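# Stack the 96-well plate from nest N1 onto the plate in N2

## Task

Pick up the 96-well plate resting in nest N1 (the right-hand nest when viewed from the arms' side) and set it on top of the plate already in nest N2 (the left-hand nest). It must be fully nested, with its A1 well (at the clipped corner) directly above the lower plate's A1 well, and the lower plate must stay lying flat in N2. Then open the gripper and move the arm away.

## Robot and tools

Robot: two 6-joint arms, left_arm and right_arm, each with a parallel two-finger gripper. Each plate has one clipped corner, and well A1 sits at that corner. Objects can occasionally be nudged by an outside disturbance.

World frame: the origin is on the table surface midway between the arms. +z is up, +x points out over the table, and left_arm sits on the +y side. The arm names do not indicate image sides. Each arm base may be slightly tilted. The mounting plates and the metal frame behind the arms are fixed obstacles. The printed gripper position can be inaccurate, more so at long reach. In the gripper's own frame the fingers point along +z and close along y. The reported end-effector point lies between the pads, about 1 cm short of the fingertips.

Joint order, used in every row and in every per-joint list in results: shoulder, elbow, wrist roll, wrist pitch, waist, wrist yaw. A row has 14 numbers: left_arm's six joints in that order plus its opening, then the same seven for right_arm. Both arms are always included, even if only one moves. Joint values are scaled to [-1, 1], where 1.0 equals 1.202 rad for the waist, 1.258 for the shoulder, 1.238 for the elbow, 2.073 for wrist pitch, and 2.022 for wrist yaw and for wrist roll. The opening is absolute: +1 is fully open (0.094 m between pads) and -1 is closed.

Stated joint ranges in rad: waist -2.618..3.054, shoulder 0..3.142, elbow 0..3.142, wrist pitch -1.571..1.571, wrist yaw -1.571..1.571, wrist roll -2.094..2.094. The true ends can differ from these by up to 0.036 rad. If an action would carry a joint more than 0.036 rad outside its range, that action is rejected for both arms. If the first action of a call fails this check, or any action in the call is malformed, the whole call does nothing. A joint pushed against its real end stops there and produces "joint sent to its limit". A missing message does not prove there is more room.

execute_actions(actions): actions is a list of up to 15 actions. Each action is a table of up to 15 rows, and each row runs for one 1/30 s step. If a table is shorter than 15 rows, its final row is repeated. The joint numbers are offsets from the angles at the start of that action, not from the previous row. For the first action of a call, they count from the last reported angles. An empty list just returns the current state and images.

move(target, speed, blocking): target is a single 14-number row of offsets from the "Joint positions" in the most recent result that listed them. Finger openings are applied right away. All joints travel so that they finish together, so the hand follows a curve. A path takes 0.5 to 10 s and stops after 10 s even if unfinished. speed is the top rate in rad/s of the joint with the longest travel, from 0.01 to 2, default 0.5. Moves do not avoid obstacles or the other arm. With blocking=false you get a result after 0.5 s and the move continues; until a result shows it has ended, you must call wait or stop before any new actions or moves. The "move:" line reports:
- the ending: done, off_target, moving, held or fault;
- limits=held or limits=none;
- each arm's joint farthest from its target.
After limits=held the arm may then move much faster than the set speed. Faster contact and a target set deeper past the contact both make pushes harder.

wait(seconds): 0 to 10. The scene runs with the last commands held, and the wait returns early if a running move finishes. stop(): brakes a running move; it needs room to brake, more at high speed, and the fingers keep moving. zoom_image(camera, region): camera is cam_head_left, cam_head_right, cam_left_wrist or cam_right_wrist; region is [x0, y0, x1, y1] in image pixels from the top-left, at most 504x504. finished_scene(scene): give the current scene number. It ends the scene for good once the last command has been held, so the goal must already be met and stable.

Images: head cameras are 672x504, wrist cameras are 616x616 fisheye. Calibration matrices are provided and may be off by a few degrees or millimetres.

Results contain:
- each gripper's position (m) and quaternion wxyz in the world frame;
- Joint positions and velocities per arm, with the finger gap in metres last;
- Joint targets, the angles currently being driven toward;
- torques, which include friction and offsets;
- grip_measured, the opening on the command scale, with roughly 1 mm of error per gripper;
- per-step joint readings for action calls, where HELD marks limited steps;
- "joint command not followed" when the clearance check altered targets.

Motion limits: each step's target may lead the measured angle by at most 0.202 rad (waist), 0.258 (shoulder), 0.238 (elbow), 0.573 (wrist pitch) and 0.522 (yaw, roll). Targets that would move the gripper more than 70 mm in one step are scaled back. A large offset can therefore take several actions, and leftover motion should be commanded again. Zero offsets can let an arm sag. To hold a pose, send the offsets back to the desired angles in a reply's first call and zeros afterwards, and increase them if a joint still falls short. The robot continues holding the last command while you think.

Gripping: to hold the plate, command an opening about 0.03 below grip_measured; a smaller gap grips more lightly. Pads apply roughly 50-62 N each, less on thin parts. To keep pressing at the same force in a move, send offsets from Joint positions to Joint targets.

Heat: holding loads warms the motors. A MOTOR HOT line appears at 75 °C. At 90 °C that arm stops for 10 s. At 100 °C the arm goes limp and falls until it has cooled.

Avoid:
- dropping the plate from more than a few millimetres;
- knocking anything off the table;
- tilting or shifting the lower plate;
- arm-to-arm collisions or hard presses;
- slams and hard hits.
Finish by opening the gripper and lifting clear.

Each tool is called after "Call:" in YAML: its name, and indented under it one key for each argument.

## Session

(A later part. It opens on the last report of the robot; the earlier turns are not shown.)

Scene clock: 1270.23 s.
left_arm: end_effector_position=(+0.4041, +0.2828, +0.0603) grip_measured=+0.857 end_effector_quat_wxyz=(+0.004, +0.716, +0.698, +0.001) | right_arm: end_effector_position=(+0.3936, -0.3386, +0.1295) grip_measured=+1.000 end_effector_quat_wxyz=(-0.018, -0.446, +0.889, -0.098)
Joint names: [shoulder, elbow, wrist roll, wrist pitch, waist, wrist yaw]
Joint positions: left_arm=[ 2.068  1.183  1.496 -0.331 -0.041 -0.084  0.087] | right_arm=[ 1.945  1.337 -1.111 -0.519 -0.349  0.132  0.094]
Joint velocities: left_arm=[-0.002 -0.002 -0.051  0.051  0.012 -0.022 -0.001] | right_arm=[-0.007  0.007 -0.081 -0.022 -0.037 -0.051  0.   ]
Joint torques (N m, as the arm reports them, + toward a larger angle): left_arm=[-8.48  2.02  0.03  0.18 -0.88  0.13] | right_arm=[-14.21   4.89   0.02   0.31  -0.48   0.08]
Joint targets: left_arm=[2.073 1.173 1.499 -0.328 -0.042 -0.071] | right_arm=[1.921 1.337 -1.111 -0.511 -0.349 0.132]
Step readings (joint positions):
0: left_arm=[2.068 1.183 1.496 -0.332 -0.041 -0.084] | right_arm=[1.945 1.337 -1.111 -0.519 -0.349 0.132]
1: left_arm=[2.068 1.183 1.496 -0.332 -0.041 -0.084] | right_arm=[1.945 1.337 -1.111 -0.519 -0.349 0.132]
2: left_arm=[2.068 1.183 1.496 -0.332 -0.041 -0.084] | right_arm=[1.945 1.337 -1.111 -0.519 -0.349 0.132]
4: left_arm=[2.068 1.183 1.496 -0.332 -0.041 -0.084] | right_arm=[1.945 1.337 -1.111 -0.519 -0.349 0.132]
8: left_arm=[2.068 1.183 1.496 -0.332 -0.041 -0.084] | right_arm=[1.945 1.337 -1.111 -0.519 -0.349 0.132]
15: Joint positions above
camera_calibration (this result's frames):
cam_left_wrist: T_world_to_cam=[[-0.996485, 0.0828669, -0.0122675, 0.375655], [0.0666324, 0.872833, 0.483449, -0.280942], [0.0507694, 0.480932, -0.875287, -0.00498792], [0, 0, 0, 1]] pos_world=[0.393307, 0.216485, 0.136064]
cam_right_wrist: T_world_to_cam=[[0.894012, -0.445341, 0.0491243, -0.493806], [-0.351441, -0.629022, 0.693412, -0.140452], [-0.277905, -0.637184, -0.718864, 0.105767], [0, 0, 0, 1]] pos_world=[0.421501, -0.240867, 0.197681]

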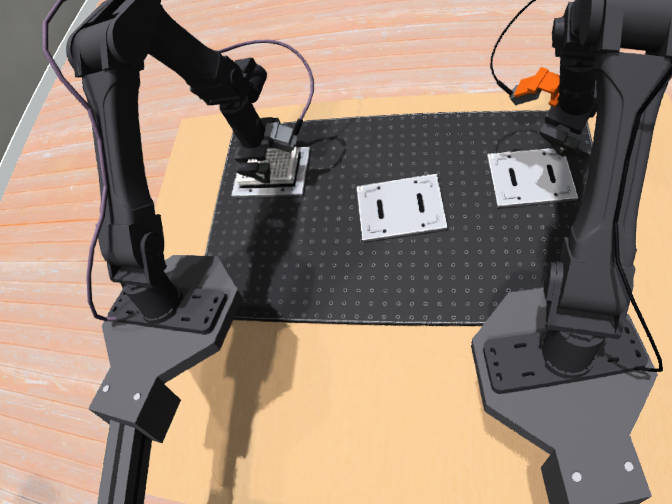

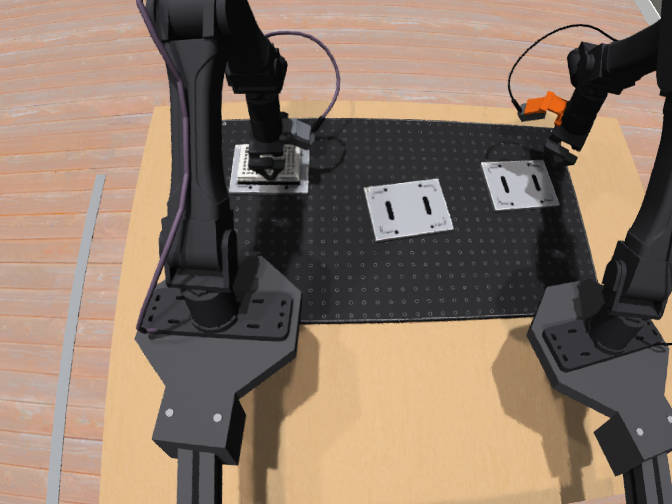

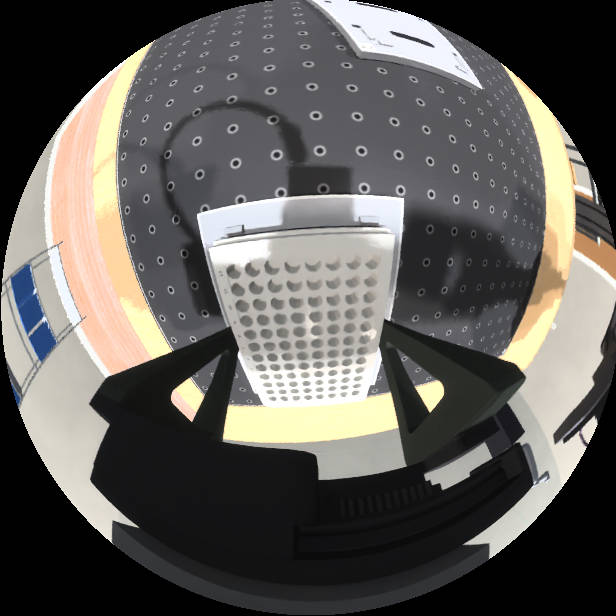

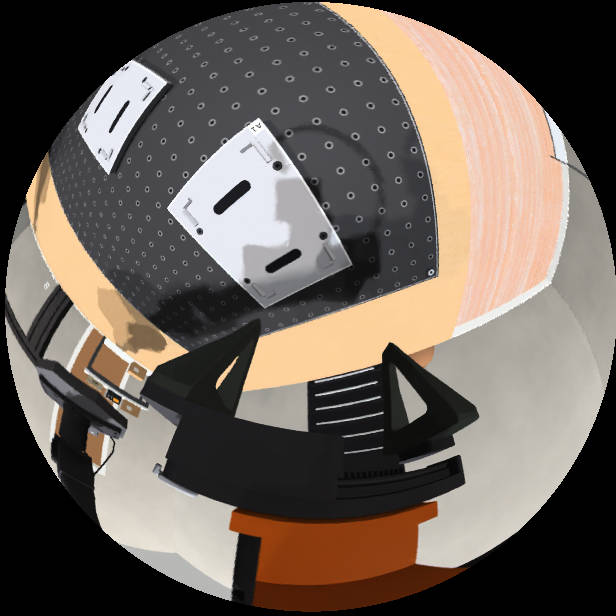

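Call:
execute_actions:
  actions:
    - [[0.004,-0.008,0.0015,0.002,-0.0008,0.0064,0.9,-0.019,0,0,0.004,0,0,1],[0.004,-0.008,0.0015,0.002,-0.0008,0.0064,0.95,-0.019,0,0,0.004,0,0,1],[0.004,-0.008,0.0015,0.002,-0.0008,0.0064,1,-0.019,0,0,0.004,0,0,1]]

Call:
move:
  target: [-0.11,-0.008,0.0015,-0.068,-0.0008,0.0064,1,-0.019,0,0,0.004,0,0,1]
  speed: 0.15

Scene clock: 1277.57 s.
left_arm: end_effector_position=(+0.4041, +0.2828, +0.0603) grip_measured=+1.000 end_effector_quat_wxyz=(+0.004, +0.716, +0.698, +0.001) | right_arm: end_effector_position=(+0.3936, -0.3386, +0.1295) grip_measured=+1.000 end_effector_quat_wxyz=(-0.018, -0.446, +0.889, -0.098)
Joint names: [shoulder, elbow, wrist roll, wrist pitch, waist, wrist yaw]
Joint positions: left_arm=[ 2.068  1.183  1.496 -0.331 -0.041 -0.084  0.094] | right_arm=[ 1.945  1.337 -1.111 -0.519 -0.349  0.132  0.094]
Joint velocities: left_arm=[-0.012 -0.012 -0.037  0.022  0.012  0.051  0.   ] | right_arm=[-0.012  0.017 -0.007 -0.022 -0.002 -0.007  0.   ]
Joint torques (N m, as the arm reports them, + toward a larger angle): left_arm=[-8.49  1.94  0.03  0.19 -0.84  0.13] | right_arm=[-14.2    4.87   0.01   0.31  -0.48   0.08]
Joint targets: left_arm=[2.073 1.173 1.499 -0.327 -0.042 -0.071] | right_arm=[1.921 1.337 -1.111 -0.511 -0.349 0.132]
Step readings (joint positions):
0: left_arm=[2.068 1.183 1.496 -0.331 -0.041 -0.084] | right_arm=[1.945 1.337 -1.111 -0.519 -0.349 0.132]
1: left_arm=[2.068 1.183 1.496 -0.331 -0.041 -0.084] | right_arm=[1.945 1.337 -1.111 -0.519 -0.349 0.132]
2: left_arm=[2.068 1.183 1.496 -0.331 -0.041 -0.084] | right_arm=[1.945 1.337 -1.111 -0.519 -0.349 0.132]
4: left_arm=[2.068 1.183 1.496 -0.331 -0.041 -0.084] | right_arm=[1.945 1.337 -1.111 -0.519 -0.349 0.132]
8: left_arm=[2.068 1.183 1.496 -0.331 -0.041 -0.084] | right_arm=[1.945 1.337 -1.111 -0.519 -0.349 0.132]
15: Joint positions above
camera_calibration (this result's frames):
cam_left_wrist: T_world_to_cam=[[-0.996485, 0.0828669, -0.0122675, 0.375655], [0.0666324, 0.872833, 0.483449, -0.280942], [0.0507694, 0.480932, -0.875287, -0.00498792], [0, 0, 0, 1]] pos_world=[0.393307, 0.216485, 0.136064]
cam_right_wrist: T_world_to_cam=[[0.894012, -0.445341, 0.0491243, -0.493806], [-0.351441, -0.629022, 0.693412, -0.140452], [-0.277905, -0.637184, -0.718864, 0.105767], [0, 0, 0, 1]] pos_world=[0.421501, -0.240867, 0.197681]

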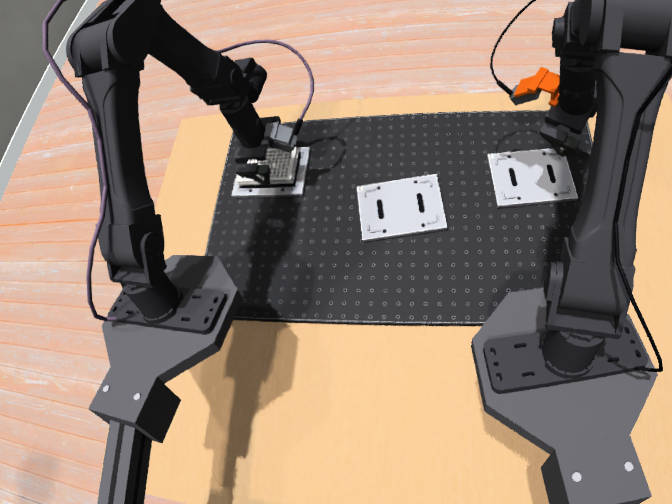

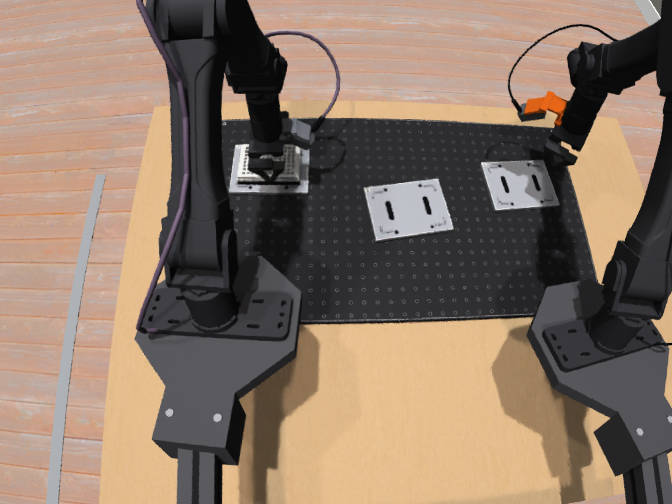

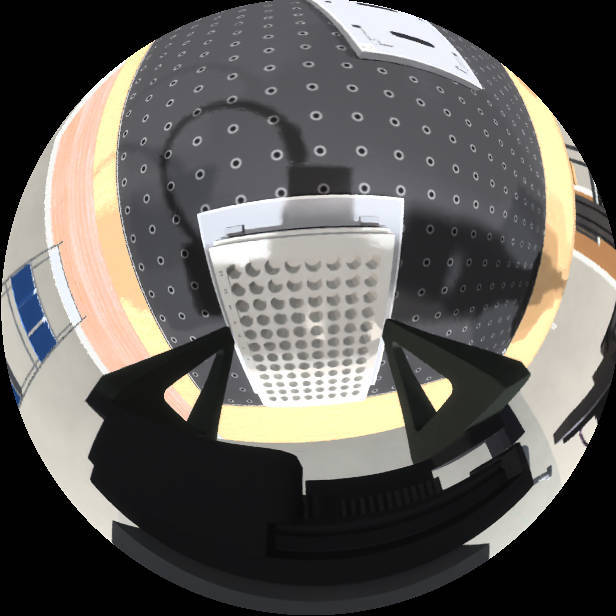

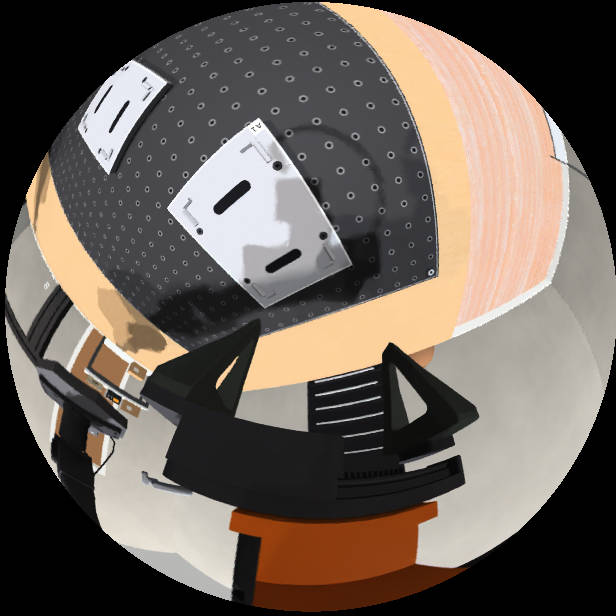

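Scene clock: 1279.10 s.
left_arm: end_effector_position=(+0.4031, +0.2863, +0.0986) grip_measured=+1.000 end_effector_quat_wxyz=(-0.001, +0.716, +0.698, -0.004) | right_arm: end_effector_position=(+0.3936, -0.3386, +0.1295) grip_measured=+1.000 end_effector_quat_wxyz=(-0.018, -0.446, +0.889, -0.098)
Joint names: [shoulder, elbow, wrist roll, wrist pitch, waist, wrist yaw]
Joint positions: left_arm=[ 1.954  1.183  1.496 -0.458 -0.041 -0.084  0.094] | right_arm=[ 1.945  1.337 -1.111 -0.519 -0.349  0.132  0.094]
Joint velocities: left_arm=[ 0.002 -0.017 -0.051  0.007  0.007  0.007  0.   ] | right_arm=[ 0.017 -0.007 -0.007 -0.007 -0.002  0.022  0.   ]
Joint torques (N m, as the arm reports them, + toward a larger angle): left_arm=[-10.29   2.36   0.03   0.02  -0.8    0.13] | right_arm=[-14.18   4.9    0.01   0.31  -0.49   0.09]
Joint targets: left_arm=[1.929 1.173 1.499 -0.472 -0.042 -0.071] | right_arm=[1.921 1.337 -1.111 -0.511 -0.349 0.132]
move: off_target (left_arm, right_arm); limits=none; left_arm: farthest joint: the shoulder, 0.024 radians from its target (0.138 radians at the start); right_arm: farthest joint: the shoulder, 0.024 radians from its target (0.024 radians at the start)
camera_calibration (this result's frames):
cam_left_wrist: T_world_to_cam=[[-0.996464, 0.0840165, 0.000649832, 0.373265], [0.0738484, 0.872127, 0.483675, -0.305157], [0.0400699, 0.482013, -0.875248, 0.0308496], [0, 0, 0, 1]] pos_world=[0.393245, 0.219905, 0.174355]
cam_right_wrist: T_world_to_cam=[[0.894012, -0.445341, 0.0491243, -0.493806], [-0.351441, -0.629022, 0.693412, -0.140452], [-0.277905, -0.637184, -0.718864, 0.105767], [0, 0, 0, 1]] pos_world=[0.421501, -0.240867, 0.197681]

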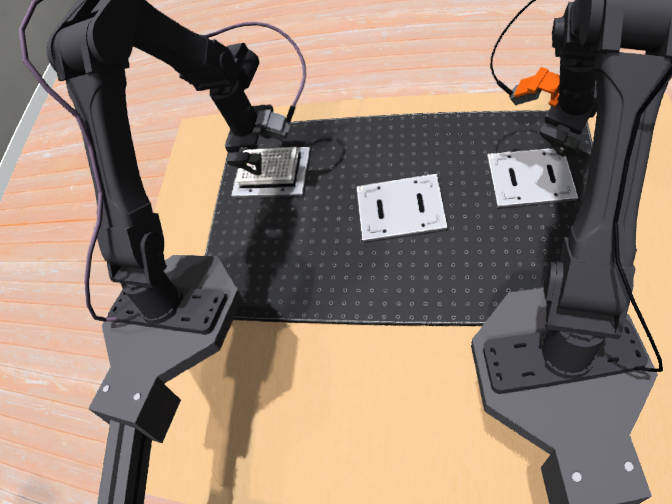

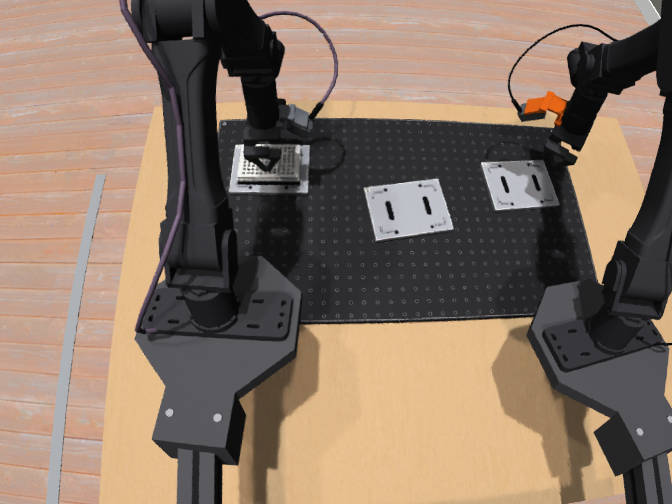

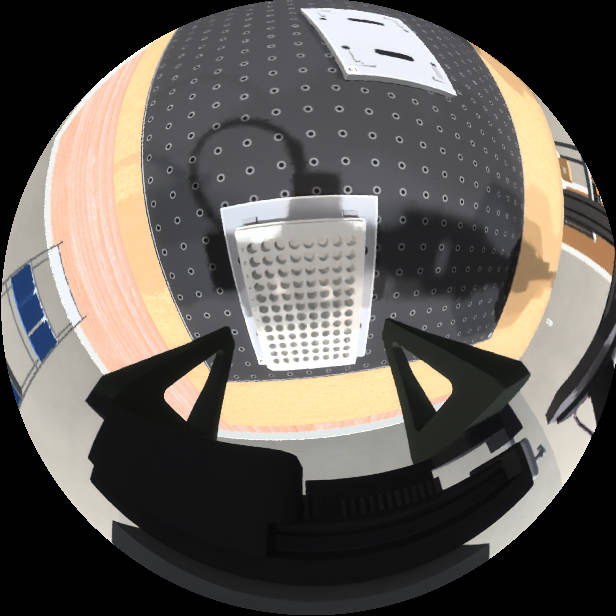

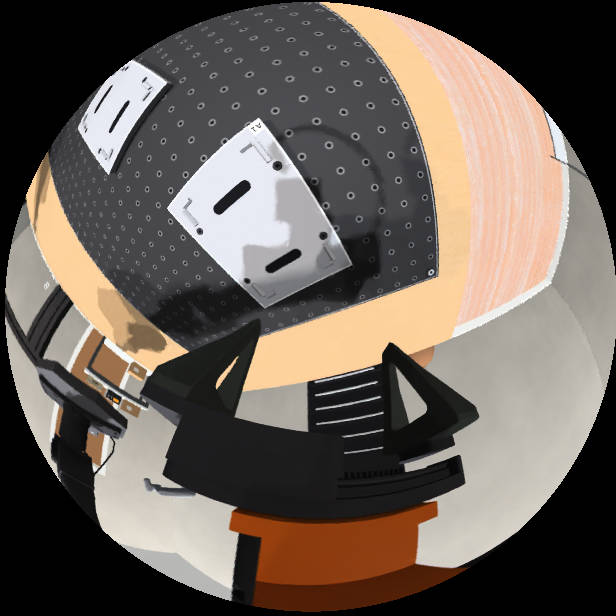

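Call:
zoom_image:
  camera: "cam_head_right"
  region: [220, 130, 330, 205]

Call:
zoom_image:
  camera: "cam_head_left"
  region: [220, 130, 330, 205]

Call:
zoom_image:
  camera: "cam_left_wrist"
  region: [210, 185, 390, 385]

Region (220, 130, 330, 205) of cam_head_right's 672x504 image, scaled by 4.582, with more detail than that image has; it fills the top 344 rows of this view, and the rest is white.

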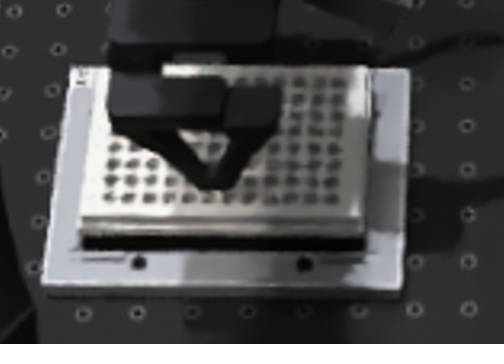

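Region (220, 130, 330, 205) of cam_head_left's 672x504 image, scaled by 4.582, with more detail than that image has; it fills the top 344 rows of this view, and the rest is white.

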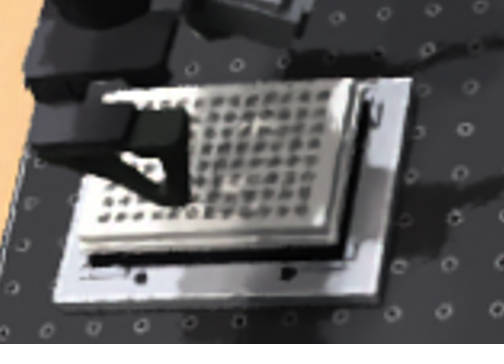

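Region (210, 185, 390, 385) of cam_left_wrist's 616x616 image, scaled by 2.520, with more detail than that image has; it fills the left 454 columns of this view, and the rest is white.

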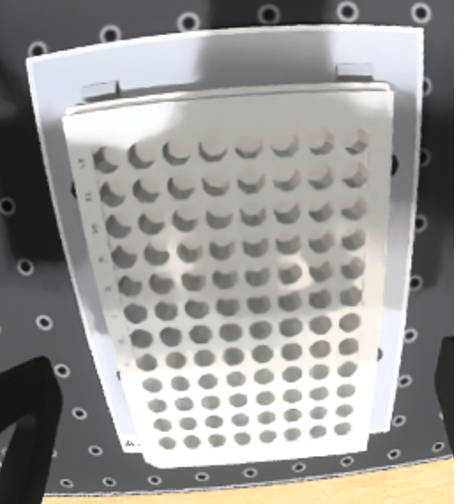

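Call:
zoom_image:
  camera: "cam_left_wrist"
  region: [250, 320, 370, 380]

Call:
zoom_image:
  camera: "cam_left_wrist"
  region: [230, 210, 380, 270]

Region (250, 320, 370, 380) of cam_left_wrist's 616x616 image, scaled by 4.200, with more detail than that image has.

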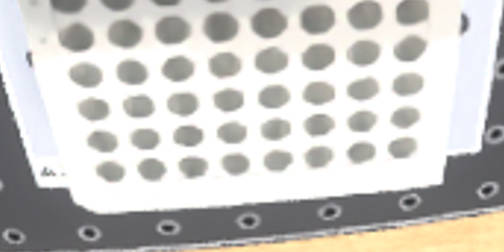

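Region (230, 210, 380, 270) of cam_left_wrist's 616x616 image, scaled by 3.360, with more detail than that image has; it fills the top 202 rows of this view, and the rest is white.

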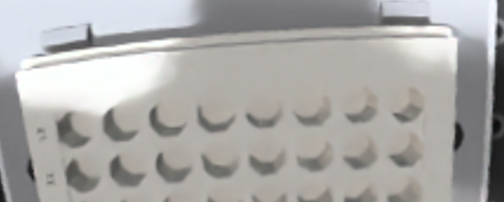

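Call:
move:
  target: [-0.36,-0.16,0,0,0.2,0,1,-0.019,0,0,0.004,0,0,1]
  speed: 0.6

Scene clock: 1307.40 s.
left_arm: end_effector_position=(+0.4080, +0.3874, +0.2058) grip_measured=+1.000 end_effector_quat_wxyz=(+0.055, +0.625, +0.770, +0.115) | right_arm: end_effector_position=(+0.3936, -0.3386, +0.1295) grip_measured=+1.000 end_effector_quat_wxyz=(-0.018, -0.446, +0.889, -0.098)
Joint names: [shoulder, elbow, wrist roll, wrist pitch, waist, wrist yaw]
Joint positions: left_arm=[ 1.521  1.005  1.496 -0.455  0.196 -0.086  0.094] | right_arm=[ 1.945  1.337 -1.111 -0.519 -0.349  0.132  0.094]
Joint velocities: left_arm=[ 0.002 -0.007 -0.066 -0.022 -0.012 -0.037  0.   ] | right_arm=[-0.007  0.002 -0.051 -0.007 -0.007 -0.051  0.   ]
Joint torques (N m, as the arm reports them, + toward a larger angle): left_arm=[-8.31  3.01  0.    0.53  0.19 -0.01] | right_arm=[-14.17   4.86   0.01   0.31  -0.46   0.09]
Joint targets: left_arm=[1.501 0.985 1.496 -0.458 0.200 -0.084] | right_arm=[1.921 1.337 -1.111 -0.511 -0.349 0.132]
move: off_target (right_arm); limits=none; left_arm: farthest joint: the elbow, 0.020 radians from its target (0.198 radians at the start); right_arm: farthest joint: the shoulder, 0.024 radians from its target (0.024 radians at the start)
camera_calibration (this result's frames):
cam_left_wrist: T_world_to_cam=[[-0.959631, -0.135377, -0.246539, 0.490427], [-0.25125, 0.806588, 0.53506, -0.298068], [0.126421, 0.575403, -0.80804, -0.009497], [0, 0, 0, 1]] pos_world=[0.39694, 0.312276, 0.27272]
cam_right_wrist: T_world_to_cam=[[0.894012, -0.445341, 0.0491243, -0.493806], [-0.351441, -0.629022, 0.693412, -0.140452], [-0.277905, -0.637184, -0.718864, 0.105767], [0, 0, 0, 1]] pos_world=[0.421501, -0.240867, 0.197681]

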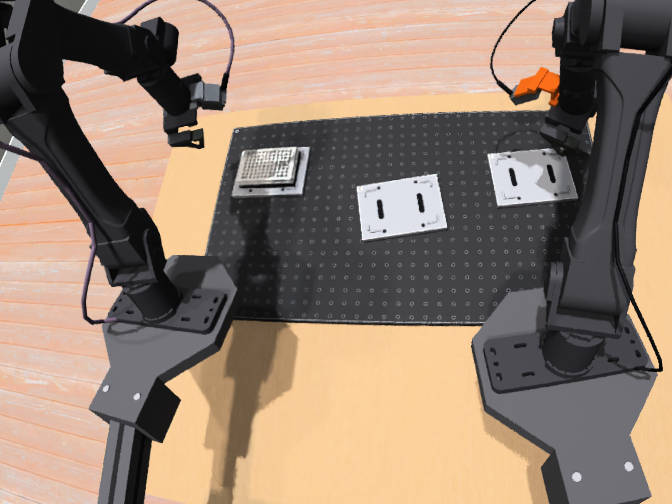

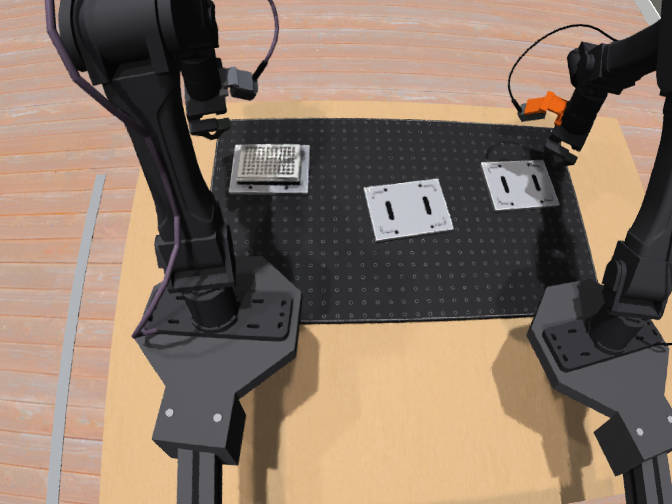

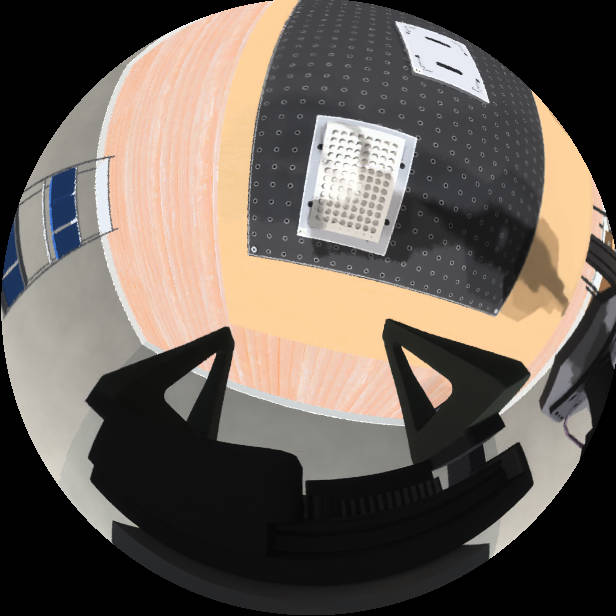

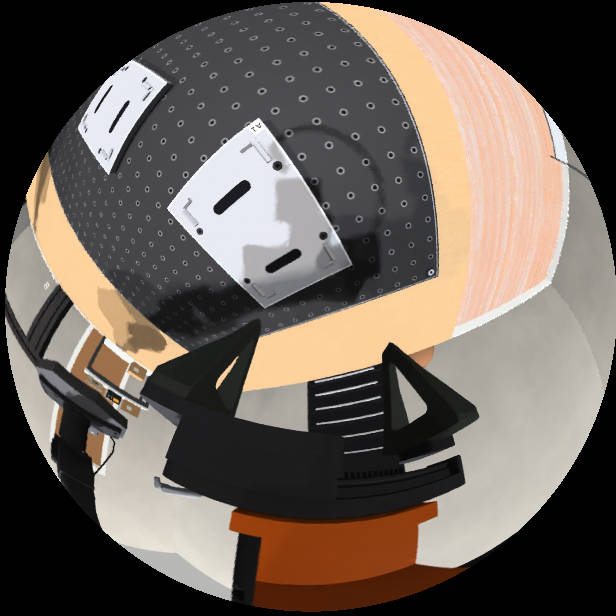

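Call:
zoom_image:
  camera: "cam_head_right"
  region: [220, 130, 330, 205]

Call:
zoom_image:
  camera: "cam_head_left"
  region: [220, 130, 330, 205]

Region (220, 130, 330, 205) of cam_head_right's 672x504 image, scaled by 4.582, with more detail than that image has; it fills the top 344 rows of this view, and the rest is white.

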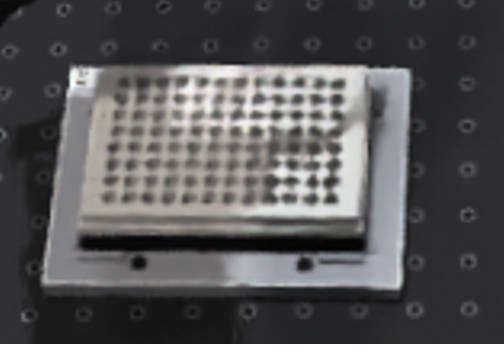

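Region (220, 130, 330, 205) of cam_head_left's 672x504 image, scaled by 4.582, with more detail than that image has; it fills the top 344 rows of this view, and the rest is white.

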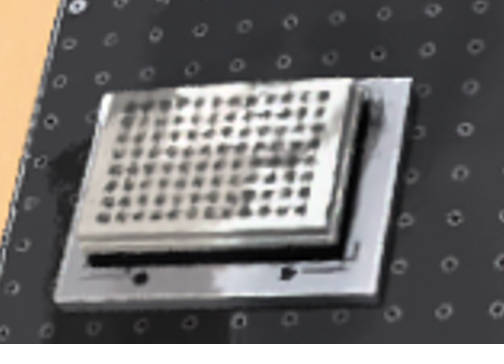

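Call:
finished_scene:
  scene: 1

The scene is finished: the task was done.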